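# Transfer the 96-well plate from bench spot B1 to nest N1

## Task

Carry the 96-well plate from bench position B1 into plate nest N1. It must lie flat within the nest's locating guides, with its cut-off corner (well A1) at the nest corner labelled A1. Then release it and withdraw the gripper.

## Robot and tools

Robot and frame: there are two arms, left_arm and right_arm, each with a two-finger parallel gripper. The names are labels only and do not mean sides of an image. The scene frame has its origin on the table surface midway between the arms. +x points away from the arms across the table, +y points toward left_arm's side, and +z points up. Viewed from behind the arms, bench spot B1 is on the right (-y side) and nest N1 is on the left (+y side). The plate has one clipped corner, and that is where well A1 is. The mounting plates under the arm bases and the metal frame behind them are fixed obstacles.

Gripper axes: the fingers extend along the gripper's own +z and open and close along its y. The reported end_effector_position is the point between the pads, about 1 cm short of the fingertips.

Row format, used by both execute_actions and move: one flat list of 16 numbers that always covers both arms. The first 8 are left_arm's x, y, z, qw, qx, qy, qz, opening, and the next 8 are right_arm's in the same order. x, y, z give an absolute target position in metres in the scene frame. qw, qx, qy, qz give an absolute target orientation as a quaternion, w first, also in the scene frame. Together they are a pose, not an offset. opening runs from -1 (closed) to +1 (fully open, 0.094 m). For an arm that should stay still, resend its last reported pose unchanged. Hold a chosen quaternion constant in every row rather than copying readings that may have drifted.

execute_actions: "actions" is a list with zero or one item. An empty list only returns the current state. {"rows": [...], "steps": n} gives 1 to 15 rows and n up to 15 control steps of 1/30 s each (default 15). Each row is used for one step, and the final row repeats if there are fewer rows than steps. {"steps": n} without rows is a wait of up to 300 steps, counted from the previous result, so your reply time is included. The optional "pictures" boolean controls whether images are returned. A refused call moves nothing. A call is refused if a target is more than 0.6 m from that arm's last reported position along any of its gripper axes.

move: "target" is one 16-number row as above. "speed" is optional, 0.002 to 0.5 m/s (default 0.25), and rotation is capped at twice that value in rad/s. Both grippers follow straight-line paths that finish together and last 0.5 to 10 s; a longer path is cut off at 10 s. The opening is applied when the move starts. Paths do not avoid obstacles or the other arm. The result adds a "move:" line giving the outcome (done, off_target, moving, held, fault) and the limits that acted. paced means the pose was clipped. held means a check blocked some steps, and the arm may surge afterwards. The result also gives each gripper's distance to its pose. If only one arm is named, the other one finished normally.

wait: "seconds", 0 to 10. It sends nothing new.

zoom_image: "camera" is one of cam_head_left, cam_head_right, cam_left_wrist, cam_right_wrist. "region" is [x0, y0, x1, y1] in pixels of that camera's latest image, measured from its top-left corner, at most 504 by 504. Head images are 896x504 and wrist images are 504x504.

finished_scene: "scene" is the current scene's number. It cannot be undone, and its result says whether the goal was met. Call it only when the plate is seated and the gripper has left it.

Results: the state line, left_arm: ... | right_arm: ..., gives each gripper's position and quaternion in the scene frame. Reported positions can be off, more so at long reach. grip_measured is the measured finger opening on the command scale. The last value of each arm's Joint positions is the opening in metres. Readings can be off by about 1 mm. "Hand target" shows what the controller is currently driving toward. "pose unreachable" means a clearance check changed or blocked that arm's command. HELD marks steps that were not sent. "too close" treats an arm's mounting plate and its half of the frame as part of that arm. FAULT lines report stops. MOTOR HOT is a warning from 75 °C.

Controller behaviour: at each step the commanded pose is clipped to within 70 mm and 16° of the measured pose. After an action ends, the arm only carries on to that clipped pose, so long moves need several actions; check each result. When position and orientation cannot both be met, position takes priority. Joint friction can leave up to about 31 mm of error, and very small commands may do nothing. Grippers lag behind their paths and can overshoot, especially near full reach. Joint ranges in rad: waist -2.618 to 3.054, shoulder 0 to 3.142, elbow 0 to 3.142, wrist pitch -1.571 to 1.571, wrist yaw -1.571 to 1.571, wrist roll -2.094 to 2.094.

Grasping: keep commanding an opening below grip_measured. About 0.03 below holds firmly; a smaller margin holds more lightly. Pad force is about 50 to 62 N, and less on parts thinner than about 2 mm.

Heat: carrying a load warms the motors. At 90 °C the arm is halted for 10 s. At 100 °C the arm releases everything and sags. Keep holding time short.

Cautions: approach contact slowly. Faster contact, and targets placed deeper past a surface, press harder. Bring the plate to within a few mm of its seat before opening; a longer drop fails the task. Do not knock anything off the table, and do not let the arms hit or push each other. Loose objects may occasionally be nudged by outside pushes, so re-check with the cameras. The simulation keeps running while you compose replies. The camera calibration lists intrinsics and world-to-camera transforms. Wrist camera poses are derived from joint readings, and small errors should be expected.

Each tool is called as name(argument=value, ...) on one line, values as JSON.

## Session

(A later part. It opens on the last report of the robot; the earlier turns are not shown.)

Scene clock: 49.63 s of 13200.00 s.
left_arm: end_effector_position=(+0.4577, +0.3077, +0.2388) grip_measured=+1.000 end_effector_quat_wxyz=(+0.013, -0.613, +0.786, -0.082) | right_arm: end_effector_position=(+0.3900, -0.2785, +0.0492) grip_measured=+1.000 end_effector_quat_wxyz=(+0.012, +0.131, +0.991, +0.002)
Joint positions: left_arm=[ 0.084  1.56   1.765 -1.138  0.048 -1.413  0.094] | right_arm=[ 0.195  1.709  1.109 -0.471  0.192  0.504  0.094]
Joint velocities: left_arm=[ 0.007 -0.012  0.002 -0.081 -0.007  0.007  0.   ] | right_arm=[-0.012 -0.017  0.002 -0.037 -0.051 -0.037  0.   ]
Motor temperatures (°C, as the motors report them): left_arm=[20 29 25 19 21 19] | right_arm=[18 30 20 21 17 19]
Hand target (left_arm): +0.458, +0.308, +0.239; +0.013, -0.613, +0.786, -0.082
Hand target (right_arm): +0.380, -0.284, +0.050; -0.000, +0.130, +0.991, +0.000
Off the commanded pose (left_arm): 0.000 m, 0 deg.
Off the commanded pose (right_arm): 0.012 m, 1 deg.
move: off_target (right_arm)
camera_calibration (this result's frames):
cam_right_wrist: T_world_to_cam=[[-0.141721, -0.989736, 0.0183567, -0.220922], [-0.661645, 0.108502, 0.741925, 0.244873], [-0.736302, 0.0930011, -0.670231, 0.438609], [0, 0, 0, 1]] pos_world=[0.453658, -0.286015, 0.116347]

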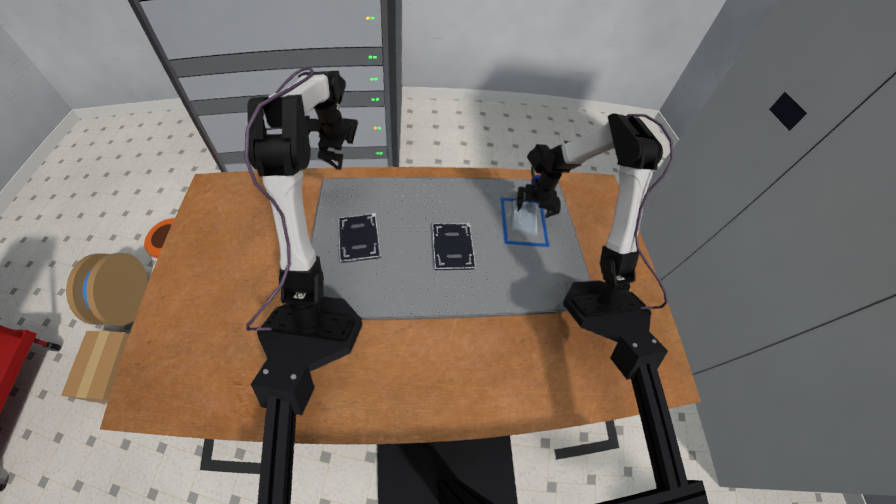

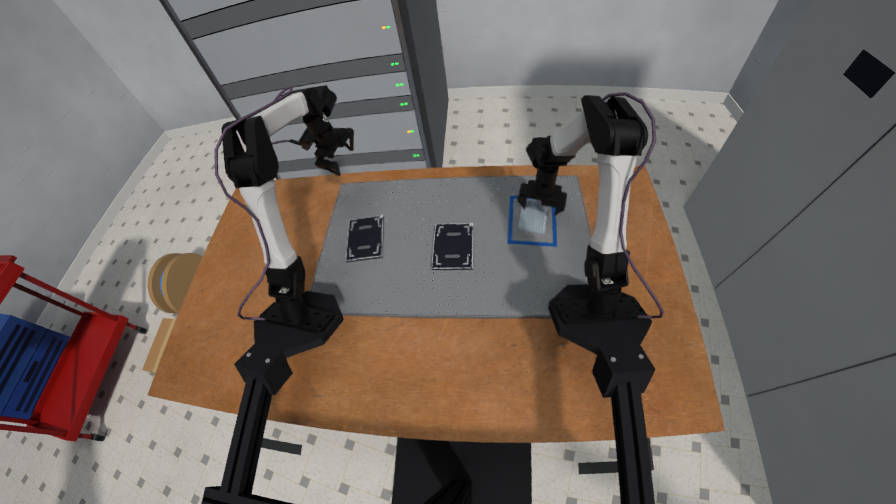

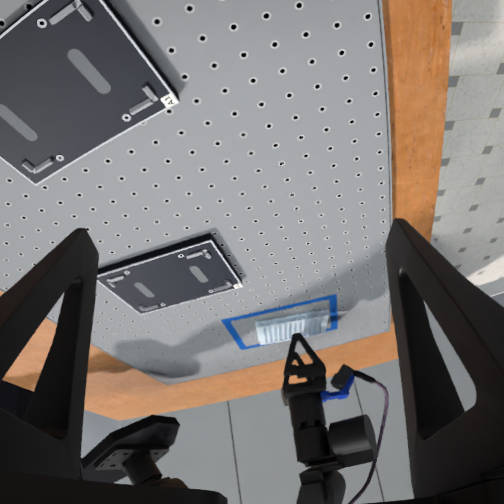

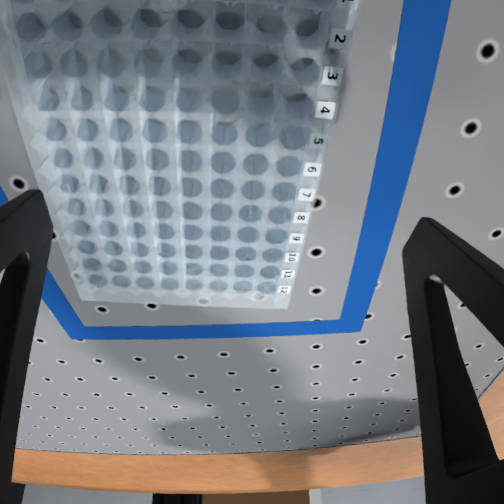

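move(target=[0.4577,0.3077,0.2388,0.013,-0.613,0.786,-0.082,1, 0.38,-0.262,0.048,0,0.13,0.991,0,1], speed=0.03)

Scene clock: 53.30 s of 13200.00 s.
left_arm: end_effector_position=(+0.4577, +0.3077, +0.2388) grip_measured=+1.000 end_effector_quat_wxyz=(+0.013, -0.613, +0.786, -0.082) | right_arm: end_effector_position=(+0.3860, -0.2637, +0.0519) grip_measured=+1.000 end_effector_quat_wxyz=(+0.011, +0.132, +0.991, +0.007)
Joint positions: left_arm=[ 0.084  1.56   1.765 -1.138  0.048 -1.413  0.094] | right_arm=[ 0.236  1.709  1.109 -0.476  0.201  0.544  0.094]
Joint velocities: left_arm=[-0.007 -0.012  0.012 -0.139 -0.051  0.051  0.   ] | right_arm=[-0.017 -0.002 -0.027 -0.007 -0.007 -0.037  0.   ]
Motor temperatures (°C, as the motors report them): left_arm=[20 29 25 19 21 19] | right_arm=[18 32 20 21 17 19]
Hand target (left_arm): +0.458, +0.308, +0.239; +0.013, -0.613, +0.786, -0.082
Hand target (right_arm): +0.380, -0.262, +0.048; +0.000, +0.130, +0.992, -0.000
Off the commanded pose (left_arm): 0.000 m, 0 deg.
Off the commanded pose (right_arm): 0.007 m, 1 deg.
move: done
camera_calibration (this result's frames):
cam_right_wrist: T_world_to_cam=[[-0.143529, -0.989615, 0.00788531, -0.205675], [-0.66084, 0.10177, 0.743595, 0.236423], [-0.736675, 0.101517, -0.668584, 0.438358], [0, 0, 0, 1]] pos_world=[0.449645, -0.2721, 0.118898]

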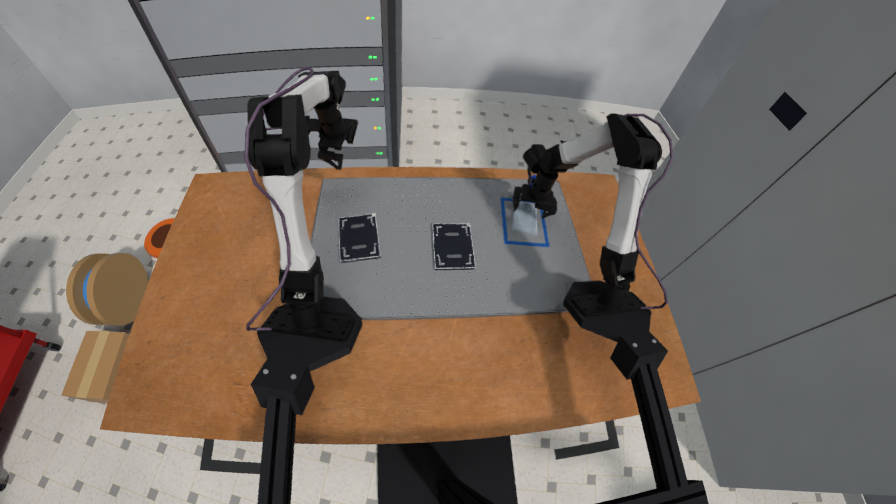

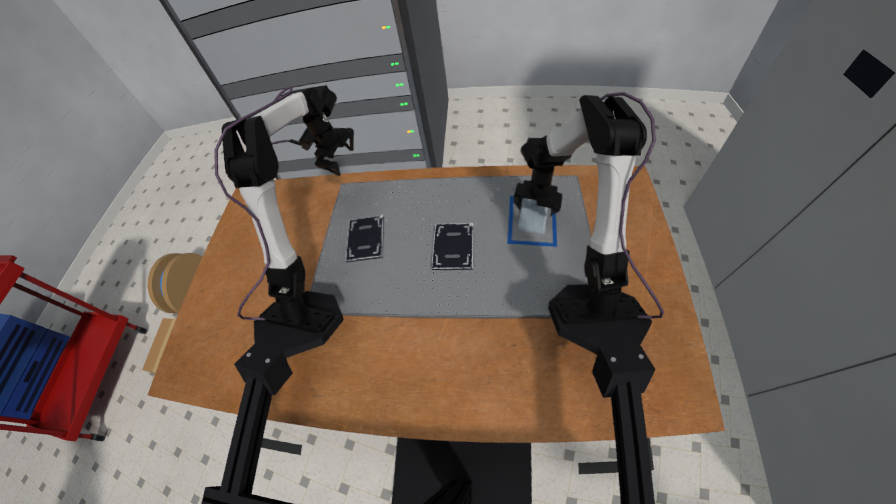

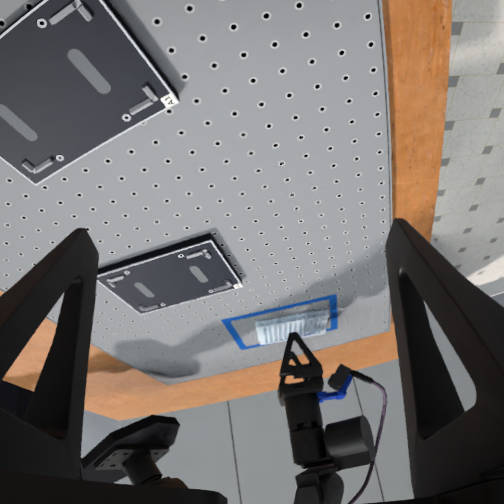

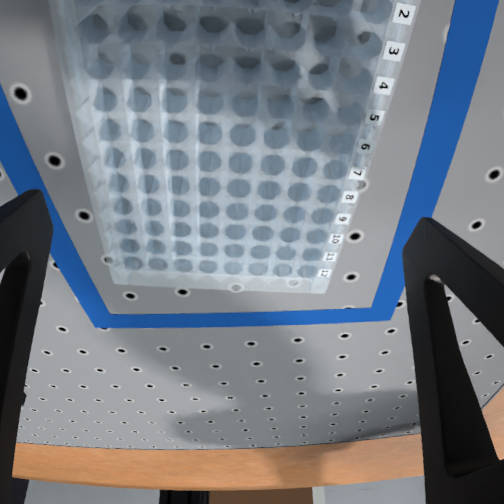

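move(target=[0.4577,0.3077,0.2388,0.013,-0.613,0.786,-0.082,1, 0.376,-0.270,0.008,0,0.13,0.991,0,1], speed=0.02)

Scene clock: 57.37 s of 13200.00 s.
left_arm: end_effector_position=(+0.4577, +0.3077, +0.2388) grip_measured=+1.000 end_effector_quat_wxyz=(+0.013, -0.613, +0.786, -0.082) | right_arm: end_effector_position=(+0.3889, -0.2653, +0.0230) grip_measured=+1.000 end_effector_quat_wxyz=(+0.019, +0.132, +0.991, +0.006)
Joint positions: left_arm=[ 0.084  1.56   1.765 -1.138  0.048 -1.413  0.094] | right_arm=[ 0.217  1.79   1.095 -0.362  0.201  0.524  0.094]
Joint velocities: left_arm=[ 0.002 -0.002 -0.007  0.095 -0.022 -0.022  0.   ] | right_arm=[-0.002 -0.002 -0.027  0.022 -0.066 -0.095  0.   ]
Motor temperatures (°C, as the motors report them): left_arm=[20 30 26 19 21 19] | right_arm=[18 32 20 21 17 19]
Hand target (left_arm): +0.458, +0.308, +0.239; +0.013, -0.613, +0.786, -0.082
Hand target (right_arm): +0.375, -0.270, +0.010; -0.000, +0.130, +0.991, +0.000
Off the commanded pose (left_arm): 0.000 m, 0 deg.
Off the commanded pose (right_arm): 0.020 m, 2 deg.
move: off_target (right_arm)
camera_calibration (this result's frames):
cam_right_wrist: T_world_to_cam=[[-0.144485, -0.989454, 0.0102901, -0.206175], [-0.672862, 0.105869, 0.732153, 0.266058], [-0.725521, 0.0988611, -0.681062, 0.41657], [0, 0, 0, 1]] pos_world=[0.451461, -0.27335, 0.0910367]

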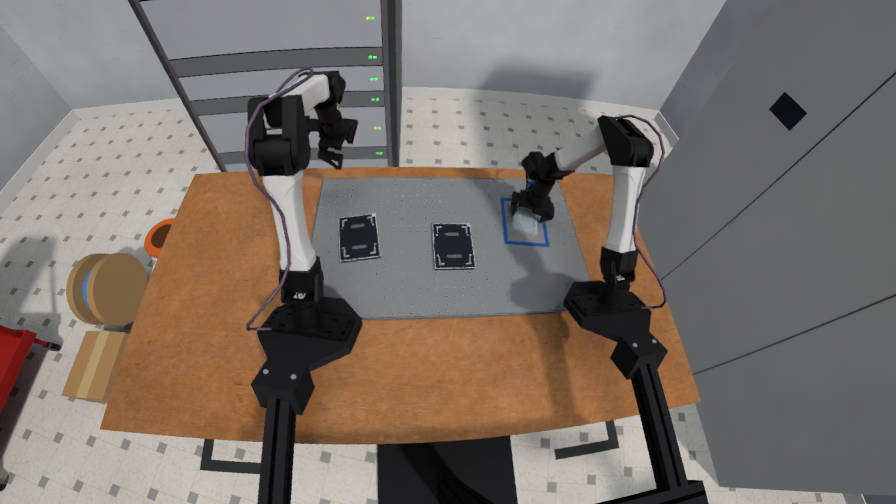

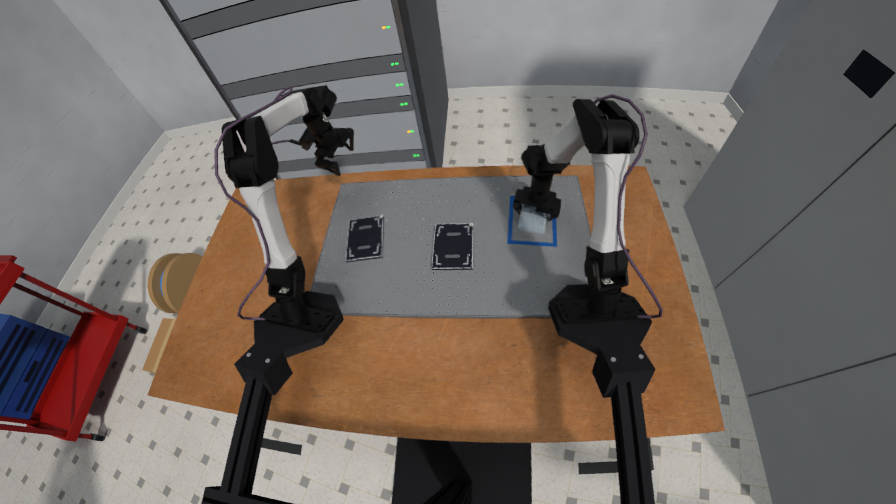

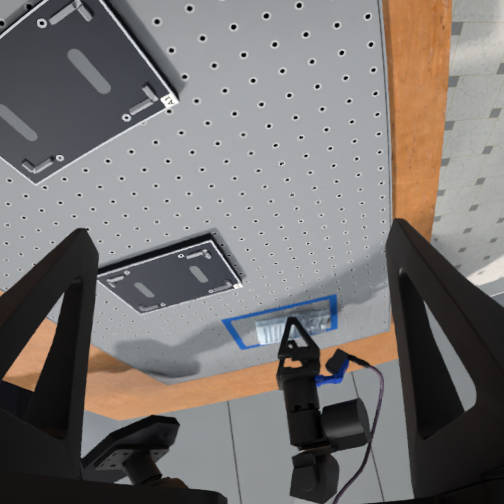

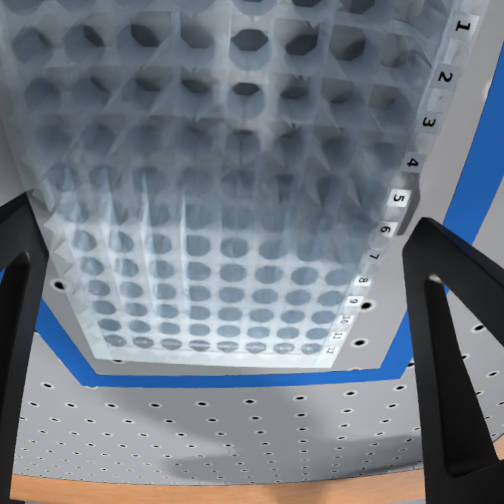

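move(target=[0.4577,0.3077,0.2388,0.013,-0.613,0.786,-0.082,1, 0.376,-0.268,0.004,0,0.13,0.991,0,0.76], speed=0.02)

Scene clock: 60.80 s of 13200.00 s.
left_arm: end_effector_position=(+0.4577, +0.3077, +0.2388) grip_measured=+1.000 end_effector_quat_wxyz=(+0.013, -0.613, +0.786, -0.082) | right_arm: end_effector_position=(+0.3893, -0.2651, +0.0230) grip_measured=+0.770 end_effector_quat_wxyz=(+0.020, +0.132, +0.991, +0.007)
Joint positions: left_arm=[ 0.084  1.56   1.765 -1.138  0.048 -1.413  0.094] | right_arm=[ 0.217  1.79   1.095 -0.36   0.2    0.523  0.083]
Joint velocities: left_arm=[-0.002 -0.002 -0.002 -0.051  0.095 -0.037  0.   ] | right_arm=[-0.007 -0.002  0.002  0.066 -0.081 -0.11  -0.002]
Motor temperatures (°C, as the motors report them): left_arm=[20 30 26 19 21 19] | right_arm=[18 32 20 21 17 19]
Hand target (left_arm): +0.458, +0.308, +0.239; +0.013, -0.613, +0.786, -0.082
Hand target (right_arm): +0.375, -0.268, +0.006; -0.000, +0.130, +0.991, -0.000
Off the commanded pose (left_arm): 0.000 m, 0 deg.
Off the commanded pose (right_arm): 0.023 m, 2 deg.
move: off_target (right_arm)
camera_calibration (this result's frames):
cam_right_wrist: T_world_to_cam=[[-0.144102, -0.98952, 0.00922142, -0.206075], [-0.674158, 0.104989, 0.731087, 0.26661], [-0.724393, 0.0991344, -0.682222, 0.416537], [0, 0, 0, 1]] pos_world=[0.451778, -0.2732, 0.0911556]

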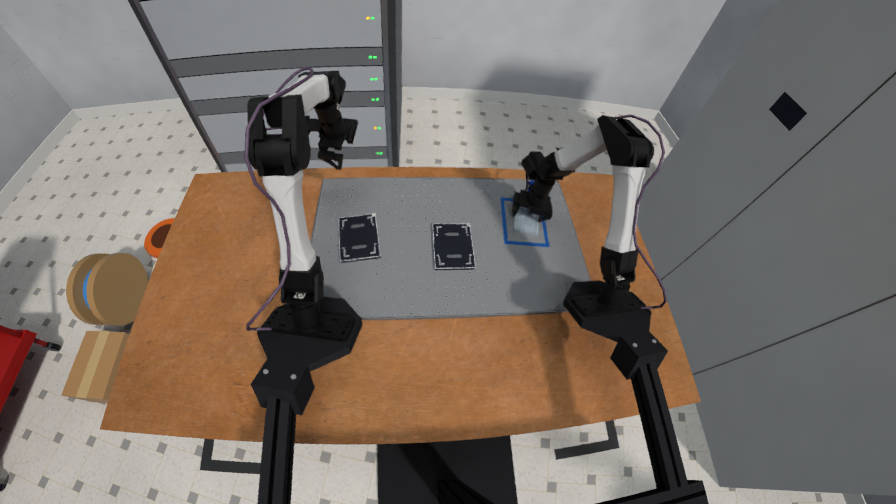

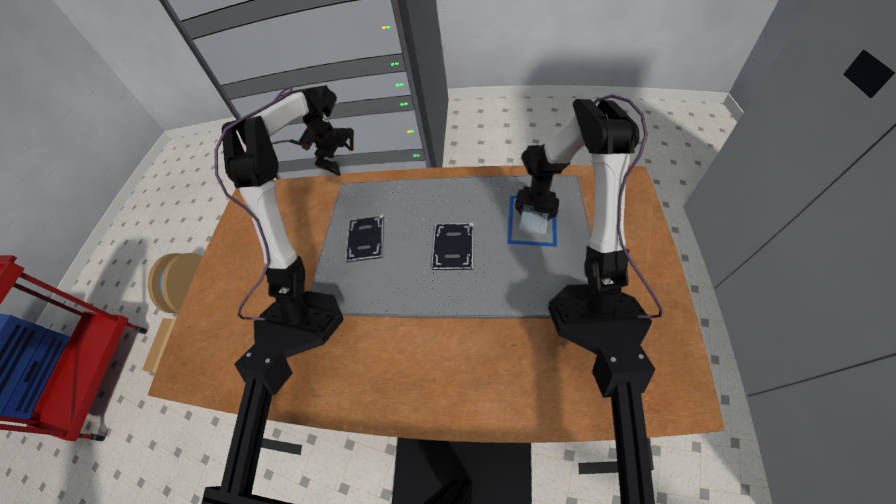

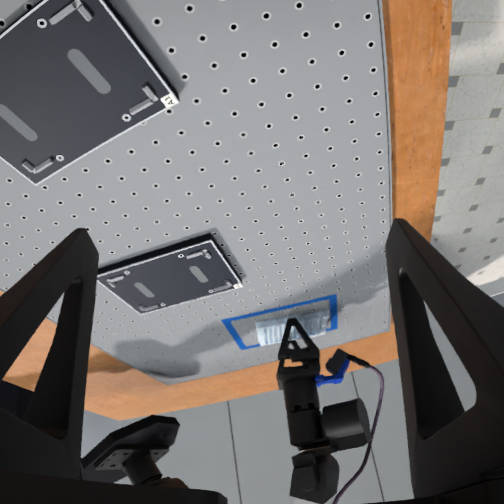

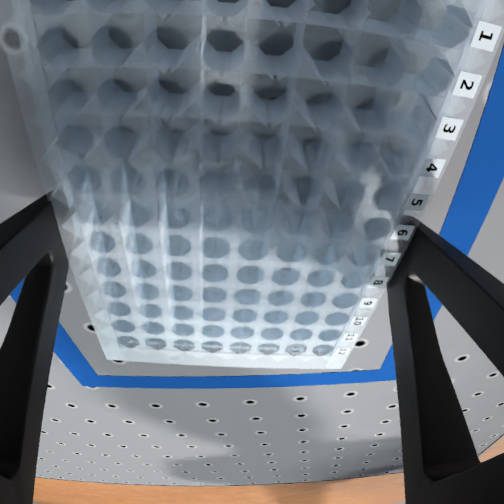

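move(target=[0.4577,0.3077,0.2388,0.013,-0.613,0.786,-0.082,1, 0.376,-0.268,0.12,0,0.13,0.991,0,0.74], speed=0.08)

move(target=[0.4577,0.3577,0.2388,0.013,-0.613,0.786,-0.082,1, 0.30,-0.02,0.12,0,0.087,0.996,0,0.74], speed=0.12)

Scene clock: 66.67 s of 13200.00 s.
left_arm: end_effector_position=(+0.4577, +0.3077, +0.2388) grip_measured=+1.000 end_effector_quat_wxyz=(+0.013, -0.613, +0.786, -0.082) | right_arm: end_effector_position=(+0.3719, -0.2697, +0.1099) grip_measured=+0.755 end_effector_quat_wxyz=(-0.010, +0.129, +0.992, -0.003)
Joint positions: left_arm=[ 0.084  1.56   1.765 -1.138  0.048 -1.413  0.094] | right_arm=[ 0.272  1.552  1.145 -0.722  0.219  0.579  0.082]
Joint velocities: left_arm=[ 0.002 -0.007  0.007 -0.007 -0.007  0.022  0.   ] | right_arm=[-0.007 -0.007 -0.002 -0.022  0.007  0.007  0.001]
Motor temperatures (°C, as the motors report them): left_arm=[20 31 26 19 21 19] | right_arm=[18 33 20 21 17 19]
Hand target (left_arm): +0.458, +0.308, +0.239; +0.013, -0.613, +0.786, -0.082
Hand target (right_arm): +0.378, -0.267, +0.119; +0.001, +0.130, +0.992, -0.000
Off the commanded pose (left_arm): 0.000 m, 0 deg.
Off the commanded pose (right_arm): 0.011 m, 1 deg.
After step 90, 1.10 s passed at rest.
move: off_target (right_arm)
camera_calibration (this result's frames):
cam_right_wrist: T_world_to_cam=[[-0.136012, -0.990291, 0.0287053, -0.219355], [-0.628927, 0.108695, 0.769829, 0.171747], [-0.765475, 0.0866526, -0.637604, 0.470634], [0, 0, 0, 1]] pos_world=[0.43844, -0.276675, 0.17416]

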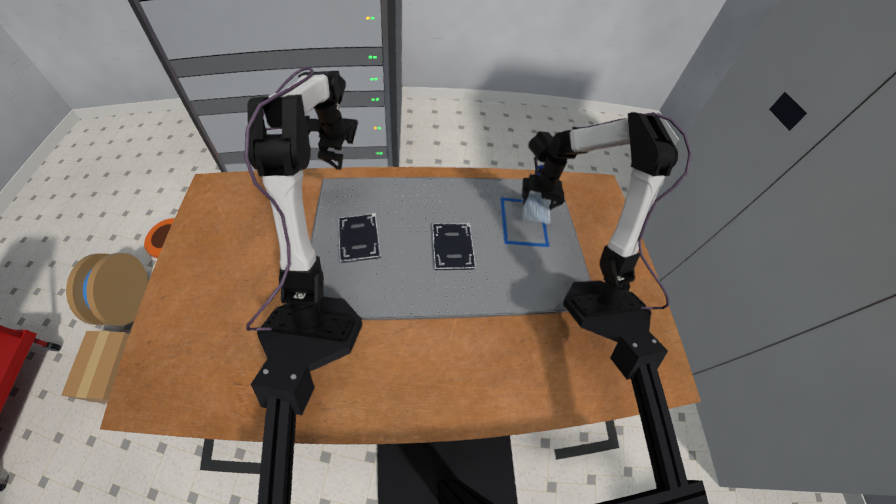

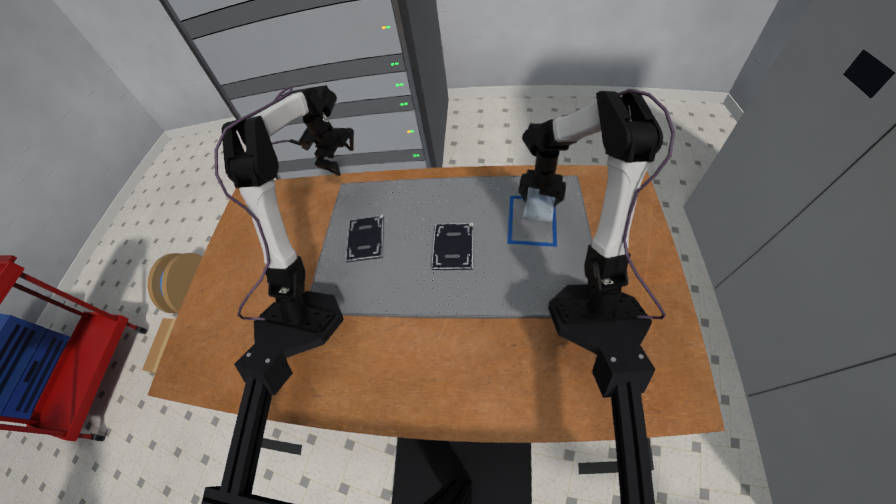

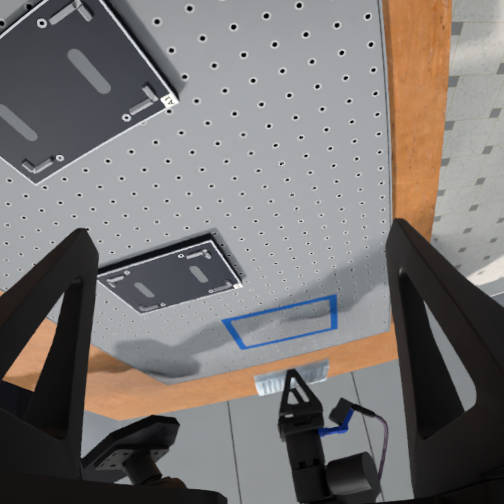

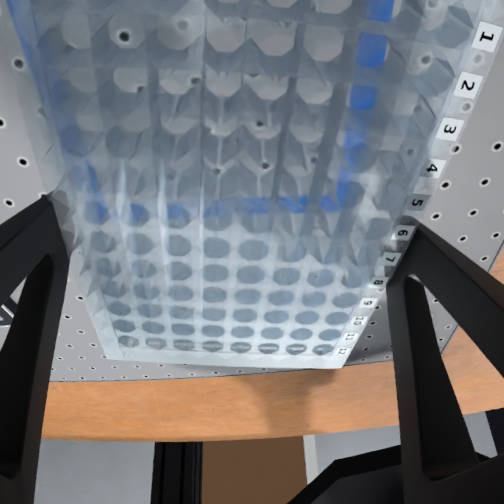

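Scene clock: 69.33 s of 13200.00 s.
left_arm: end_effector_position=(+0.4607, +0.3560, +0.2383) grip_measured=+1.000 end_effector_quat_wxyz=(+0.019, -0.613, +0.785, -0.085) | right_arm: end_effector_position=(+0.3032, -0.0227, +0.1233) grip_measured=+0.755 end_effector_quat_wxyz=(+0.005, +0.086, +0.996, +0.007)
Joint positions: left_arm=[ 0.249  1.56   1.765 -1.138  0.144 -1.281  0.094] | right_arm=[ 0.939  2.044  1.627 -0.904  0.46   1.146  0.082]
Joint velocities: left_arm=[ 0.027 -0.012  0.002 -0.037 -0.022 -0.022  0.   ] | right_arm=[-0.007  0.017 -0.012  0.037  0.007 -0.022 -0.   ]
Motor temperatures (°C, as the motors report them): left_arm=[20 31 26 19 21 19] | right_arm=[18 33 20 21 17 19]
Hand target (left_arm): +0.458, +0.358, +0.239; +0.013, -0.613, +0.785, -0.083
Hand target (right_arm): +0.301, -0.021, +0.119; +0.005, +0.085, +0.996, -0.003
Off the commanded pose (left_arm): 0.003 m, 1 deg.
Off the commanded pose (right_arm): 0.005 m, 1 deg.
move: done
camera_calibration (this result's frames):
cam_left_wrist: T_world_to_cam=[[0.953595, -0.267422, 0.138354, -0.384013], [-0.264096, -0.522207, 0.810897, 0.118961], [-0.144602, -0.809806, -0.568599, 0.607777], [0, 0, 0, 1]] pos_world=[0.485496, 0.45161, 0.302246]
cam_right_wrist: T_world_to_cam=[[-0.051989, -0.998607, 0.00896873, -0.00767368], [-0.659644, 0.041082, 0.750455, 0.101537], [-0.749778, 0.0330992, -0.660861, 0.402102], [0, 0, 0, 1]] pos_world=[0.368066, -0.0251436, 0.189603]

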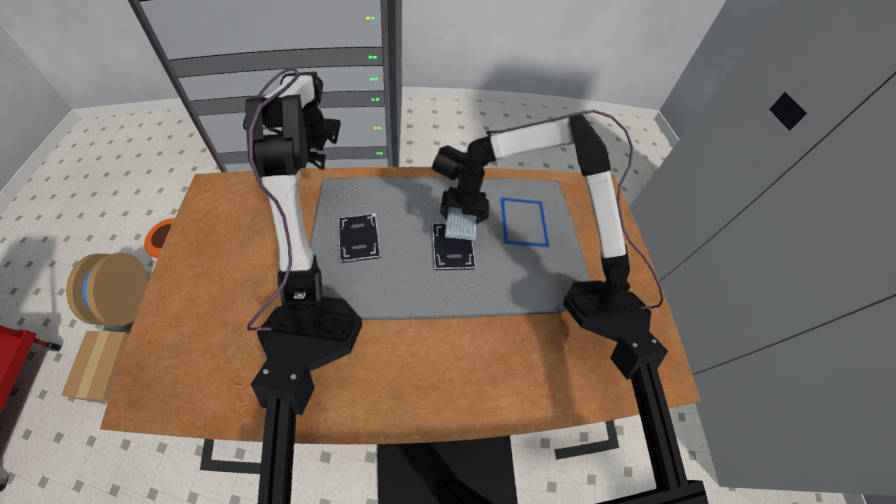

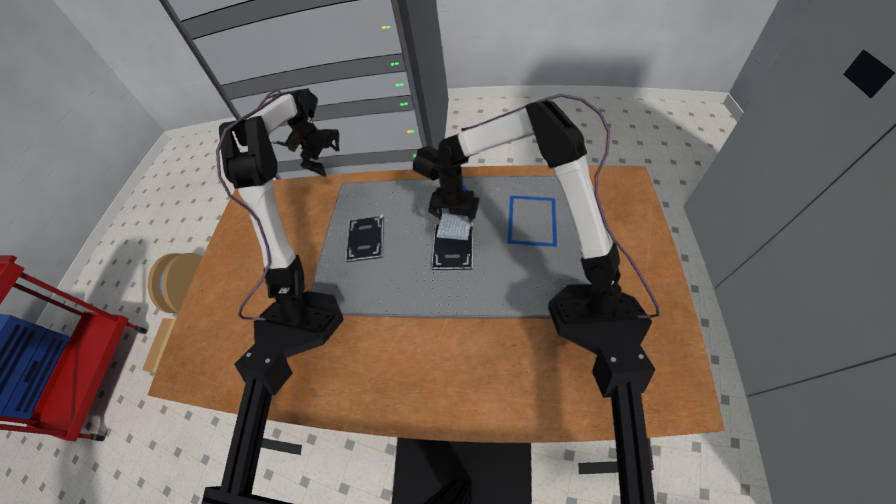

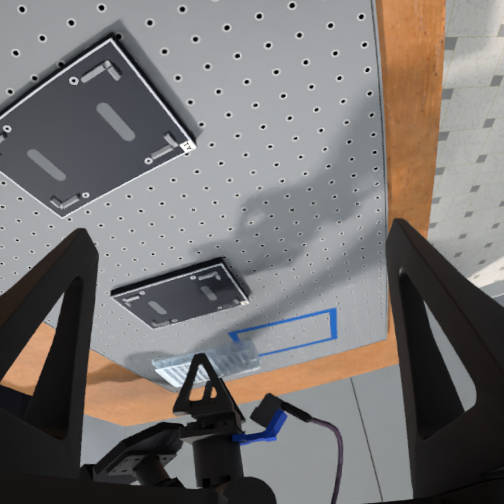

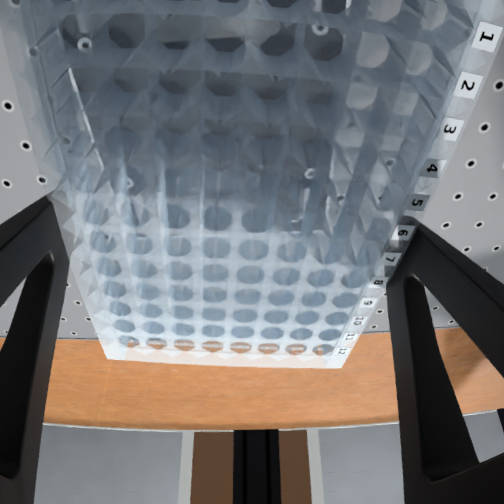

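zoom_image(camera="cam_left_wrist", region=[0, 20, 300, 340])

Region (0, 20, 300, 340) of cam_left_wrist's 504x504 image, scaled by 1.575, with more detail than that image has; it fills the left 472 columns of this view, and the rest is white.

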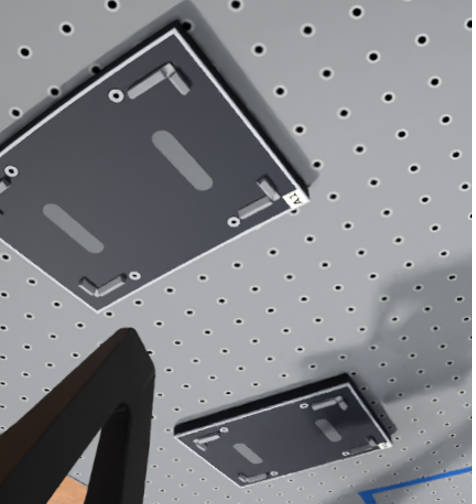

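move(target=[0.30,0.52,0.30,0.013,-0.613,0.786,-0.082,1, 0.33,0.27,0.10,0,0,1,0,0.74], speed=0.12)

Scene clock: 79.50 s of 13200.00 s.
left_arm: end_effector_position=(+0.3025, +0.5220, +0.3000) grip_measured=+1.000 end_effector_quat_wxyz=(+0.021, -0.613, +0.786, -0.083) | right_arm: end_effector_position=(+0.3370, +0.2645, +0.1011) grip_measured=+0.755 end_effector_quat_wxyz=(+0.166, +0.013, +0.942, +0.291)
Joint positions: left_arm=[ 1.179  1.367  1.547 -1.453  0.59  -0.395  0.094] | right_arm=[ 1.085  2.927  2.829 -0.551  0.434  0.817  0.082]
Joint velocities: left_arm=[-0.002 -0.002 -0.012 -0.022  0.066  0.081  0.   ] | right_arm=[ 0.007  0.007  0.002 -0.007  0.007 -0.022  0.   ]
Motor temperatures (°C, as the motors report them): left_arm=[20 31 26 19 21 19] | right_arm=[19 35 22 21 17 19]
Hand target (left_arm): +0.303, +0.523, +0.301; +0.018, -0.615, +0.784, -0.087
Hand target (right_arm): +0.329, +0.270, +0.096; +0.165, +0.006, +0.941, +0.296
Off the commanded pose (left_arm): 0.003 m, 1 deg.
Off the commanded pose (right_arm): 0.009 m, 39 deg; orientation clipped at the last step of the last action.
elbow stopped short (right arm): the move would have taken joint 3 (elbow) straighter than the controller allows; a more bent joint 3 avoids this.
After step 90, 3.90 s passed at rest.
move: off_target (right_arm); limits=paced
camera_calibration (this result's frames):
cam_left_wrist: T_world_to_cam=[[0.953178, -0.268882, 0.138397, -0.196482], [-0.26585, -0.526921, 0.807265, 0.11789], [-0.144135, -0.806261, -0.573732, 0.754028], [0, 0, 0, 1]] pos_world=[0.327305, 0.617231, 0.364634]
cam_right_wrist: T_world_to_cam=[[0.178323, -0.851394, -0.493285, 0.215287], [-0.852167, -0.384268, 0.355176, 0.346005], [-0.491948, 0.357025, -0.794053, 0.244193], [0, 0, 0, 1]] pos_world=[0.376594, 0.22907, 0.177208]

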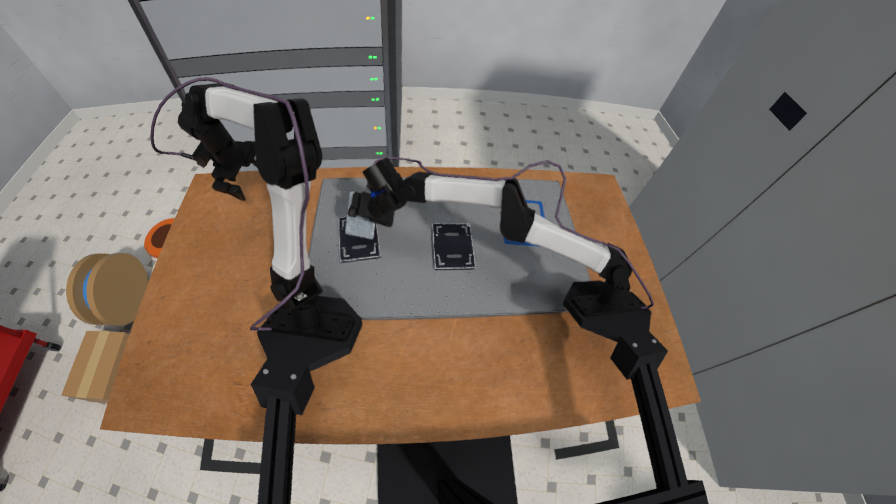

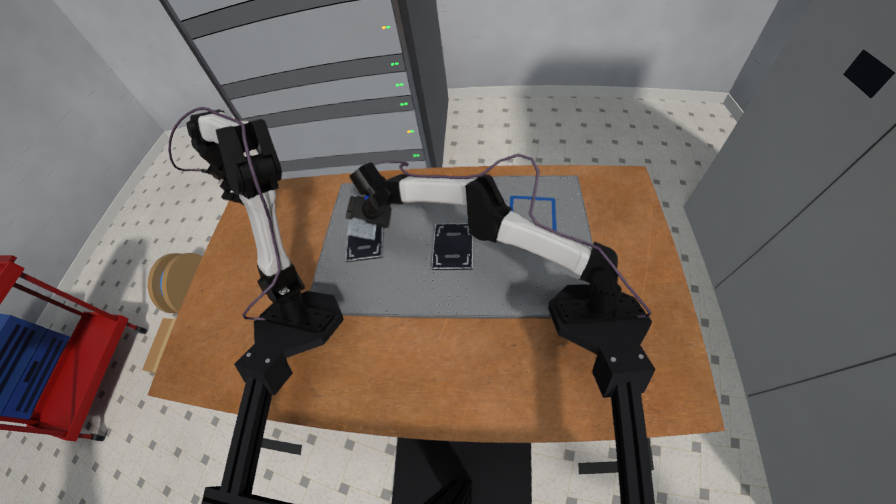

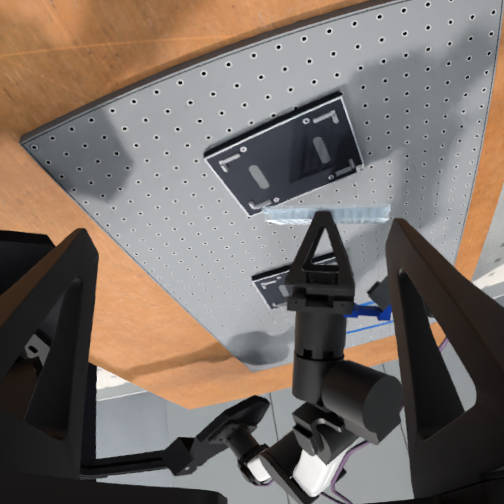

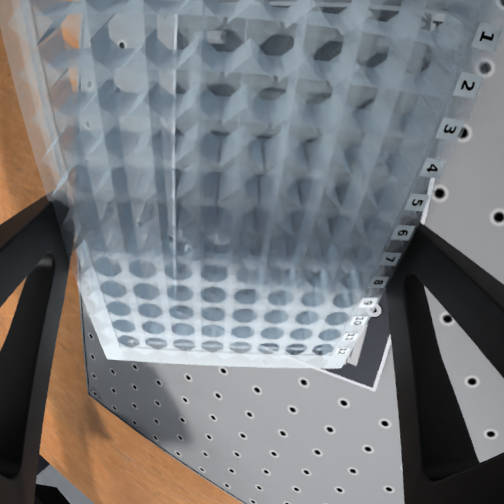

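move(target=[0.30,0.52,0.30,0.013,-0.613,0.786,-0.082,1, 0.33,0.12,0.09,0,0,1,0,0.74], speed=0.08)

move(target=[0.30,0.52,0.30,0.013,-0.613,0.786,-0.082,1, 0.33,0.12,0.022,0,0,1,0,0.74], speed=0.025)

Scene clock: 86.37 s of 13200.00 s.
left_arm: end_effector_position=(+0.3024, +0.5218, +0.3001) grip_measured=+1.000 end_effector_quat_wxyz=(+0.021, -0.613, +0.786, -0.084) | right_arm: end_effector_position=(+0.3150, +0.1244, +0.0819) grip_measured=+0.755 end_effector_quat_wxyz=(+0.021, -0.015, +0.999, +0.046)
Joint positions: left_arm=[ 1.179  1.367  1.547 -1.454  0.59  -0.395  0.094] | right_arm=[ 1.019  2.812  2.829 -1.283  0.464  0.988  0.082]
Joint velocities: left_arm=[ 0.012  0.002  0.007 -0.051  0.007 -0.007  0.   ] | right_arm=[ 0.017 -0.027 -0.002 -0.154 -0.11  -0.022 -0.001]
Motor temperatures (°C, as the motors report them): left_arm=[20 29 27 19 21 19] | right_arm=[20 40 23 22 17 19]
Hand target (left_arm): +0.300, +0.520, +0.300; +0.013, -0.613, +0.786, -0.082
Hand target (right_arm): +0.330, +0.119, +0.092; +0.030, +0.000, +0.998, +0.049
Off the commanded pose (left_arm): 0.003 m, 1 deg.
Off the commanded pose (right_arm): 0.018 m, 6 deg.
elbow stopped short (right arm): the move would have taken joint 3 (elbow) straighter than the controller allows; a more bent joint 3 avoids this.
move: off_target (right_arm)
camera_calibration (this result's frames):
cam_left_wrist: T_world_to_cam=[[0.953241, -0.268656, 0.138401, -0.196594], [-0.265576, -0.526127, 0.807874, 0.117049], [-0.144224, -0.806855, -0.572874, 0.753908], [0, 0, 0, 1]] pos_world=[0.327218, 0.617061, 0.364543]
cam_right_wrist: T_world_to_cam=[[0.151746, -0.986455, -0.0622801, 0.0803377], [-0.678631, -0.149791, 0.719043, 0.166579], [-0.718632, -0.0668468, -0.69217, 0.383895], [0, 0, 0, 1]] pos_world=[0.376734, 0.129864, 0.150947]

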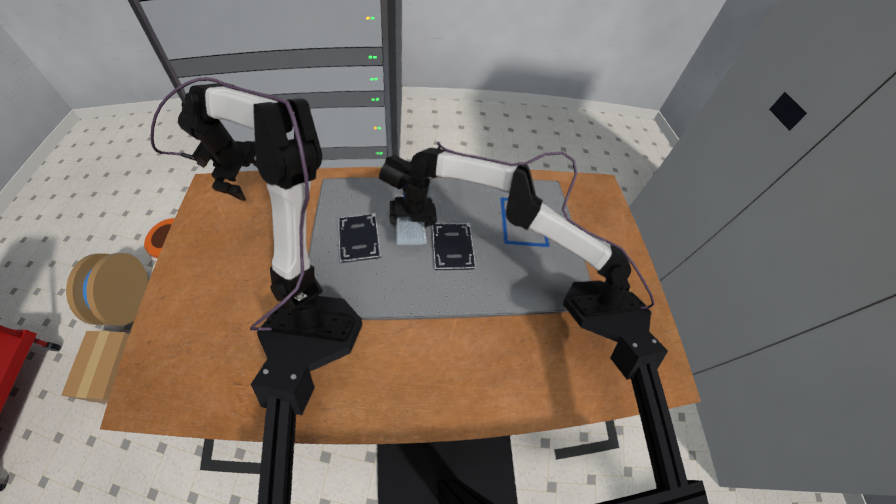

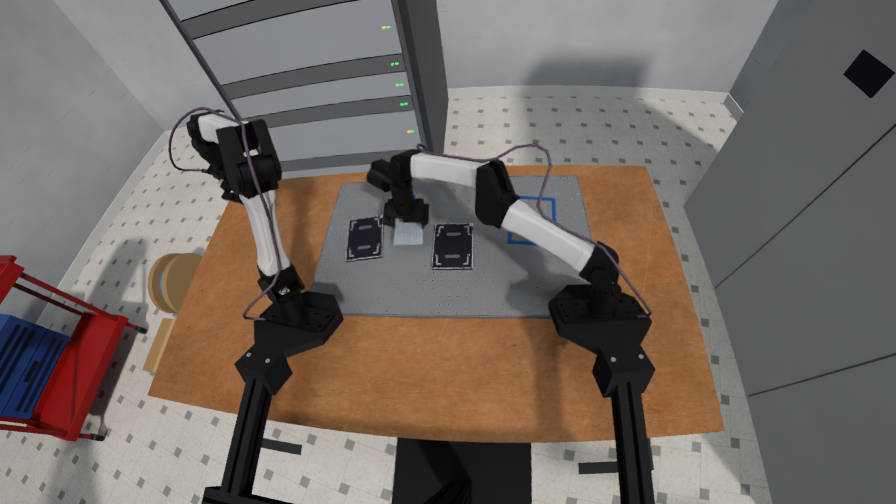

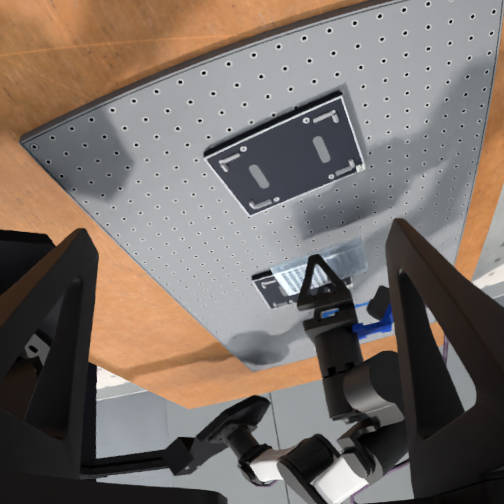

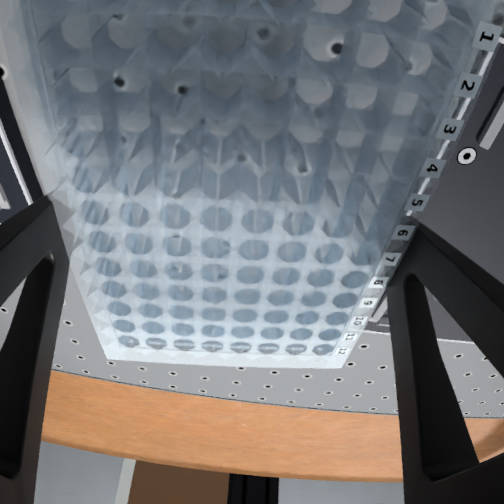

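Scene clock: 89.13 s of 13200.00 s.
left_arm: end_effector_position=(+0.3024, +0.5218, +0.3001) grip_measured=+1.000 end_effector_quat_wxyz=(+0.021, -0.613, +0.786, -0.084) | right_arm: end_effector_position=(+0.3275, +0.1189, +0.0338) grip_measured=+0.755 end_effector_quat_wxyz=(+0.026, -0.002, +0.999, +0.038)
Joint positions: left_arm=[ 1.179  1.367  1.547 -1.454  0.59  -0.395  0.094] | right_arm=[ 0.962  2.886  2.829 -1.191  0.464  0.956  0.082]
Joint velocities: left_arm=[ 0.017 -0.007  0.007 -0.007  0.066 -0.125  0.   ] | right_arm=[ 0.012 -0.012 -0.002  0.066 -0.037 -0.022  0.001]
Motor temperatures (°C, as the motors report them): left_arm=[20 29 27 19 21 19] | right_arm=[20 41 23 22 17 19]
Hand target (left_arm): +0.300, +0.520, +0.300; +0.013, -0.613, +0.786, -0.082
Hand target (right_arm): +0.329, +0.118, +0.022; +0.023, +0.000, +0.999, +0.039
Off the commanded pose (left_arm): 0.003 m, 1 deg.
Off the commanded pose (right_arm): 0.012 m, 5 deg.
elbow stopped short (right arm): the move would have taken joint 3 (elbow) straighter than the controller allows; a more bent joint 3 avoids this.
move: off_target (right_arm)
camera_calibration (this result's frames):
cam_left_wrist: T_world_to_cam=[[0.953241, -0.268656, 0.138401, -0.196594], [-0.265576, -0.526127, 0.807874, 0.117049], [-0.144224, -0.806855, -0.572874, 0.753908], [0, 0, 0, 1]] pos_world=[0.327218, 0.617061, 0.364543]
cam_right_wrist: T_world_to_cam=[[0.125978, -0.990981, -0.045664, 0.0784366], [-0.687965, -0.120436, 0.715681, 0.208579], [-0.714726, -0.0587451, -0.696933, 0.357154], [0, 0, 0, 1]] pos_world=[0.388881, 0.123831, 0.103218]

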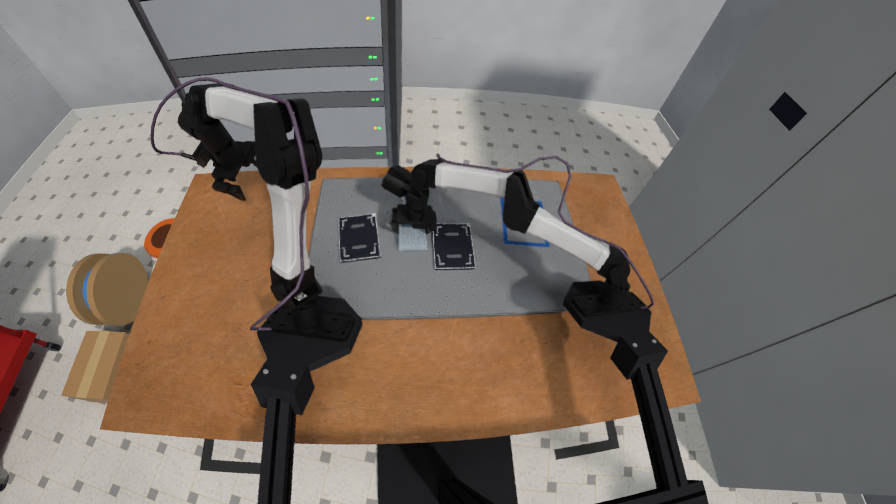

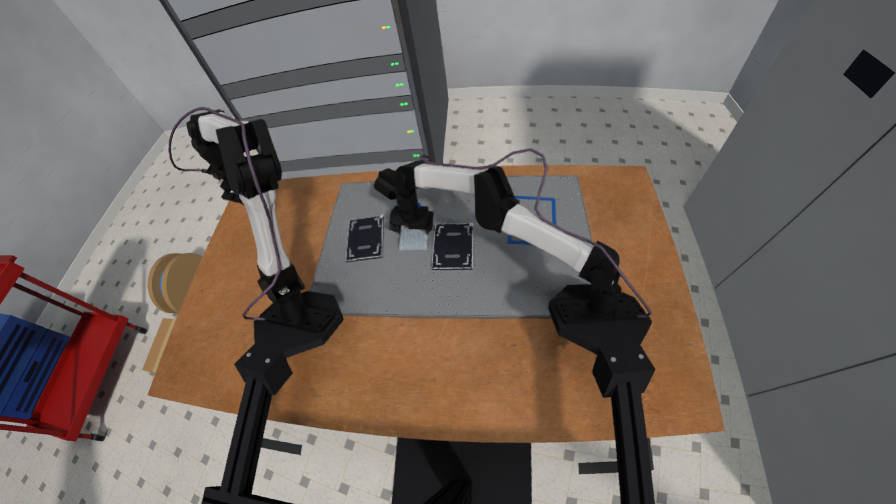

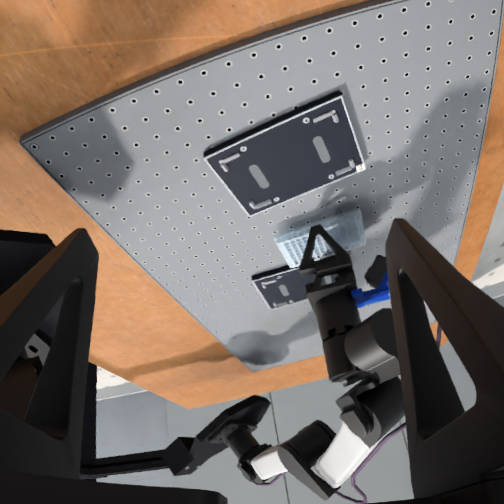

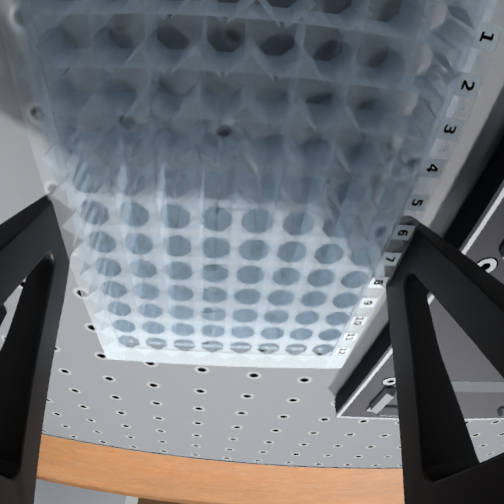

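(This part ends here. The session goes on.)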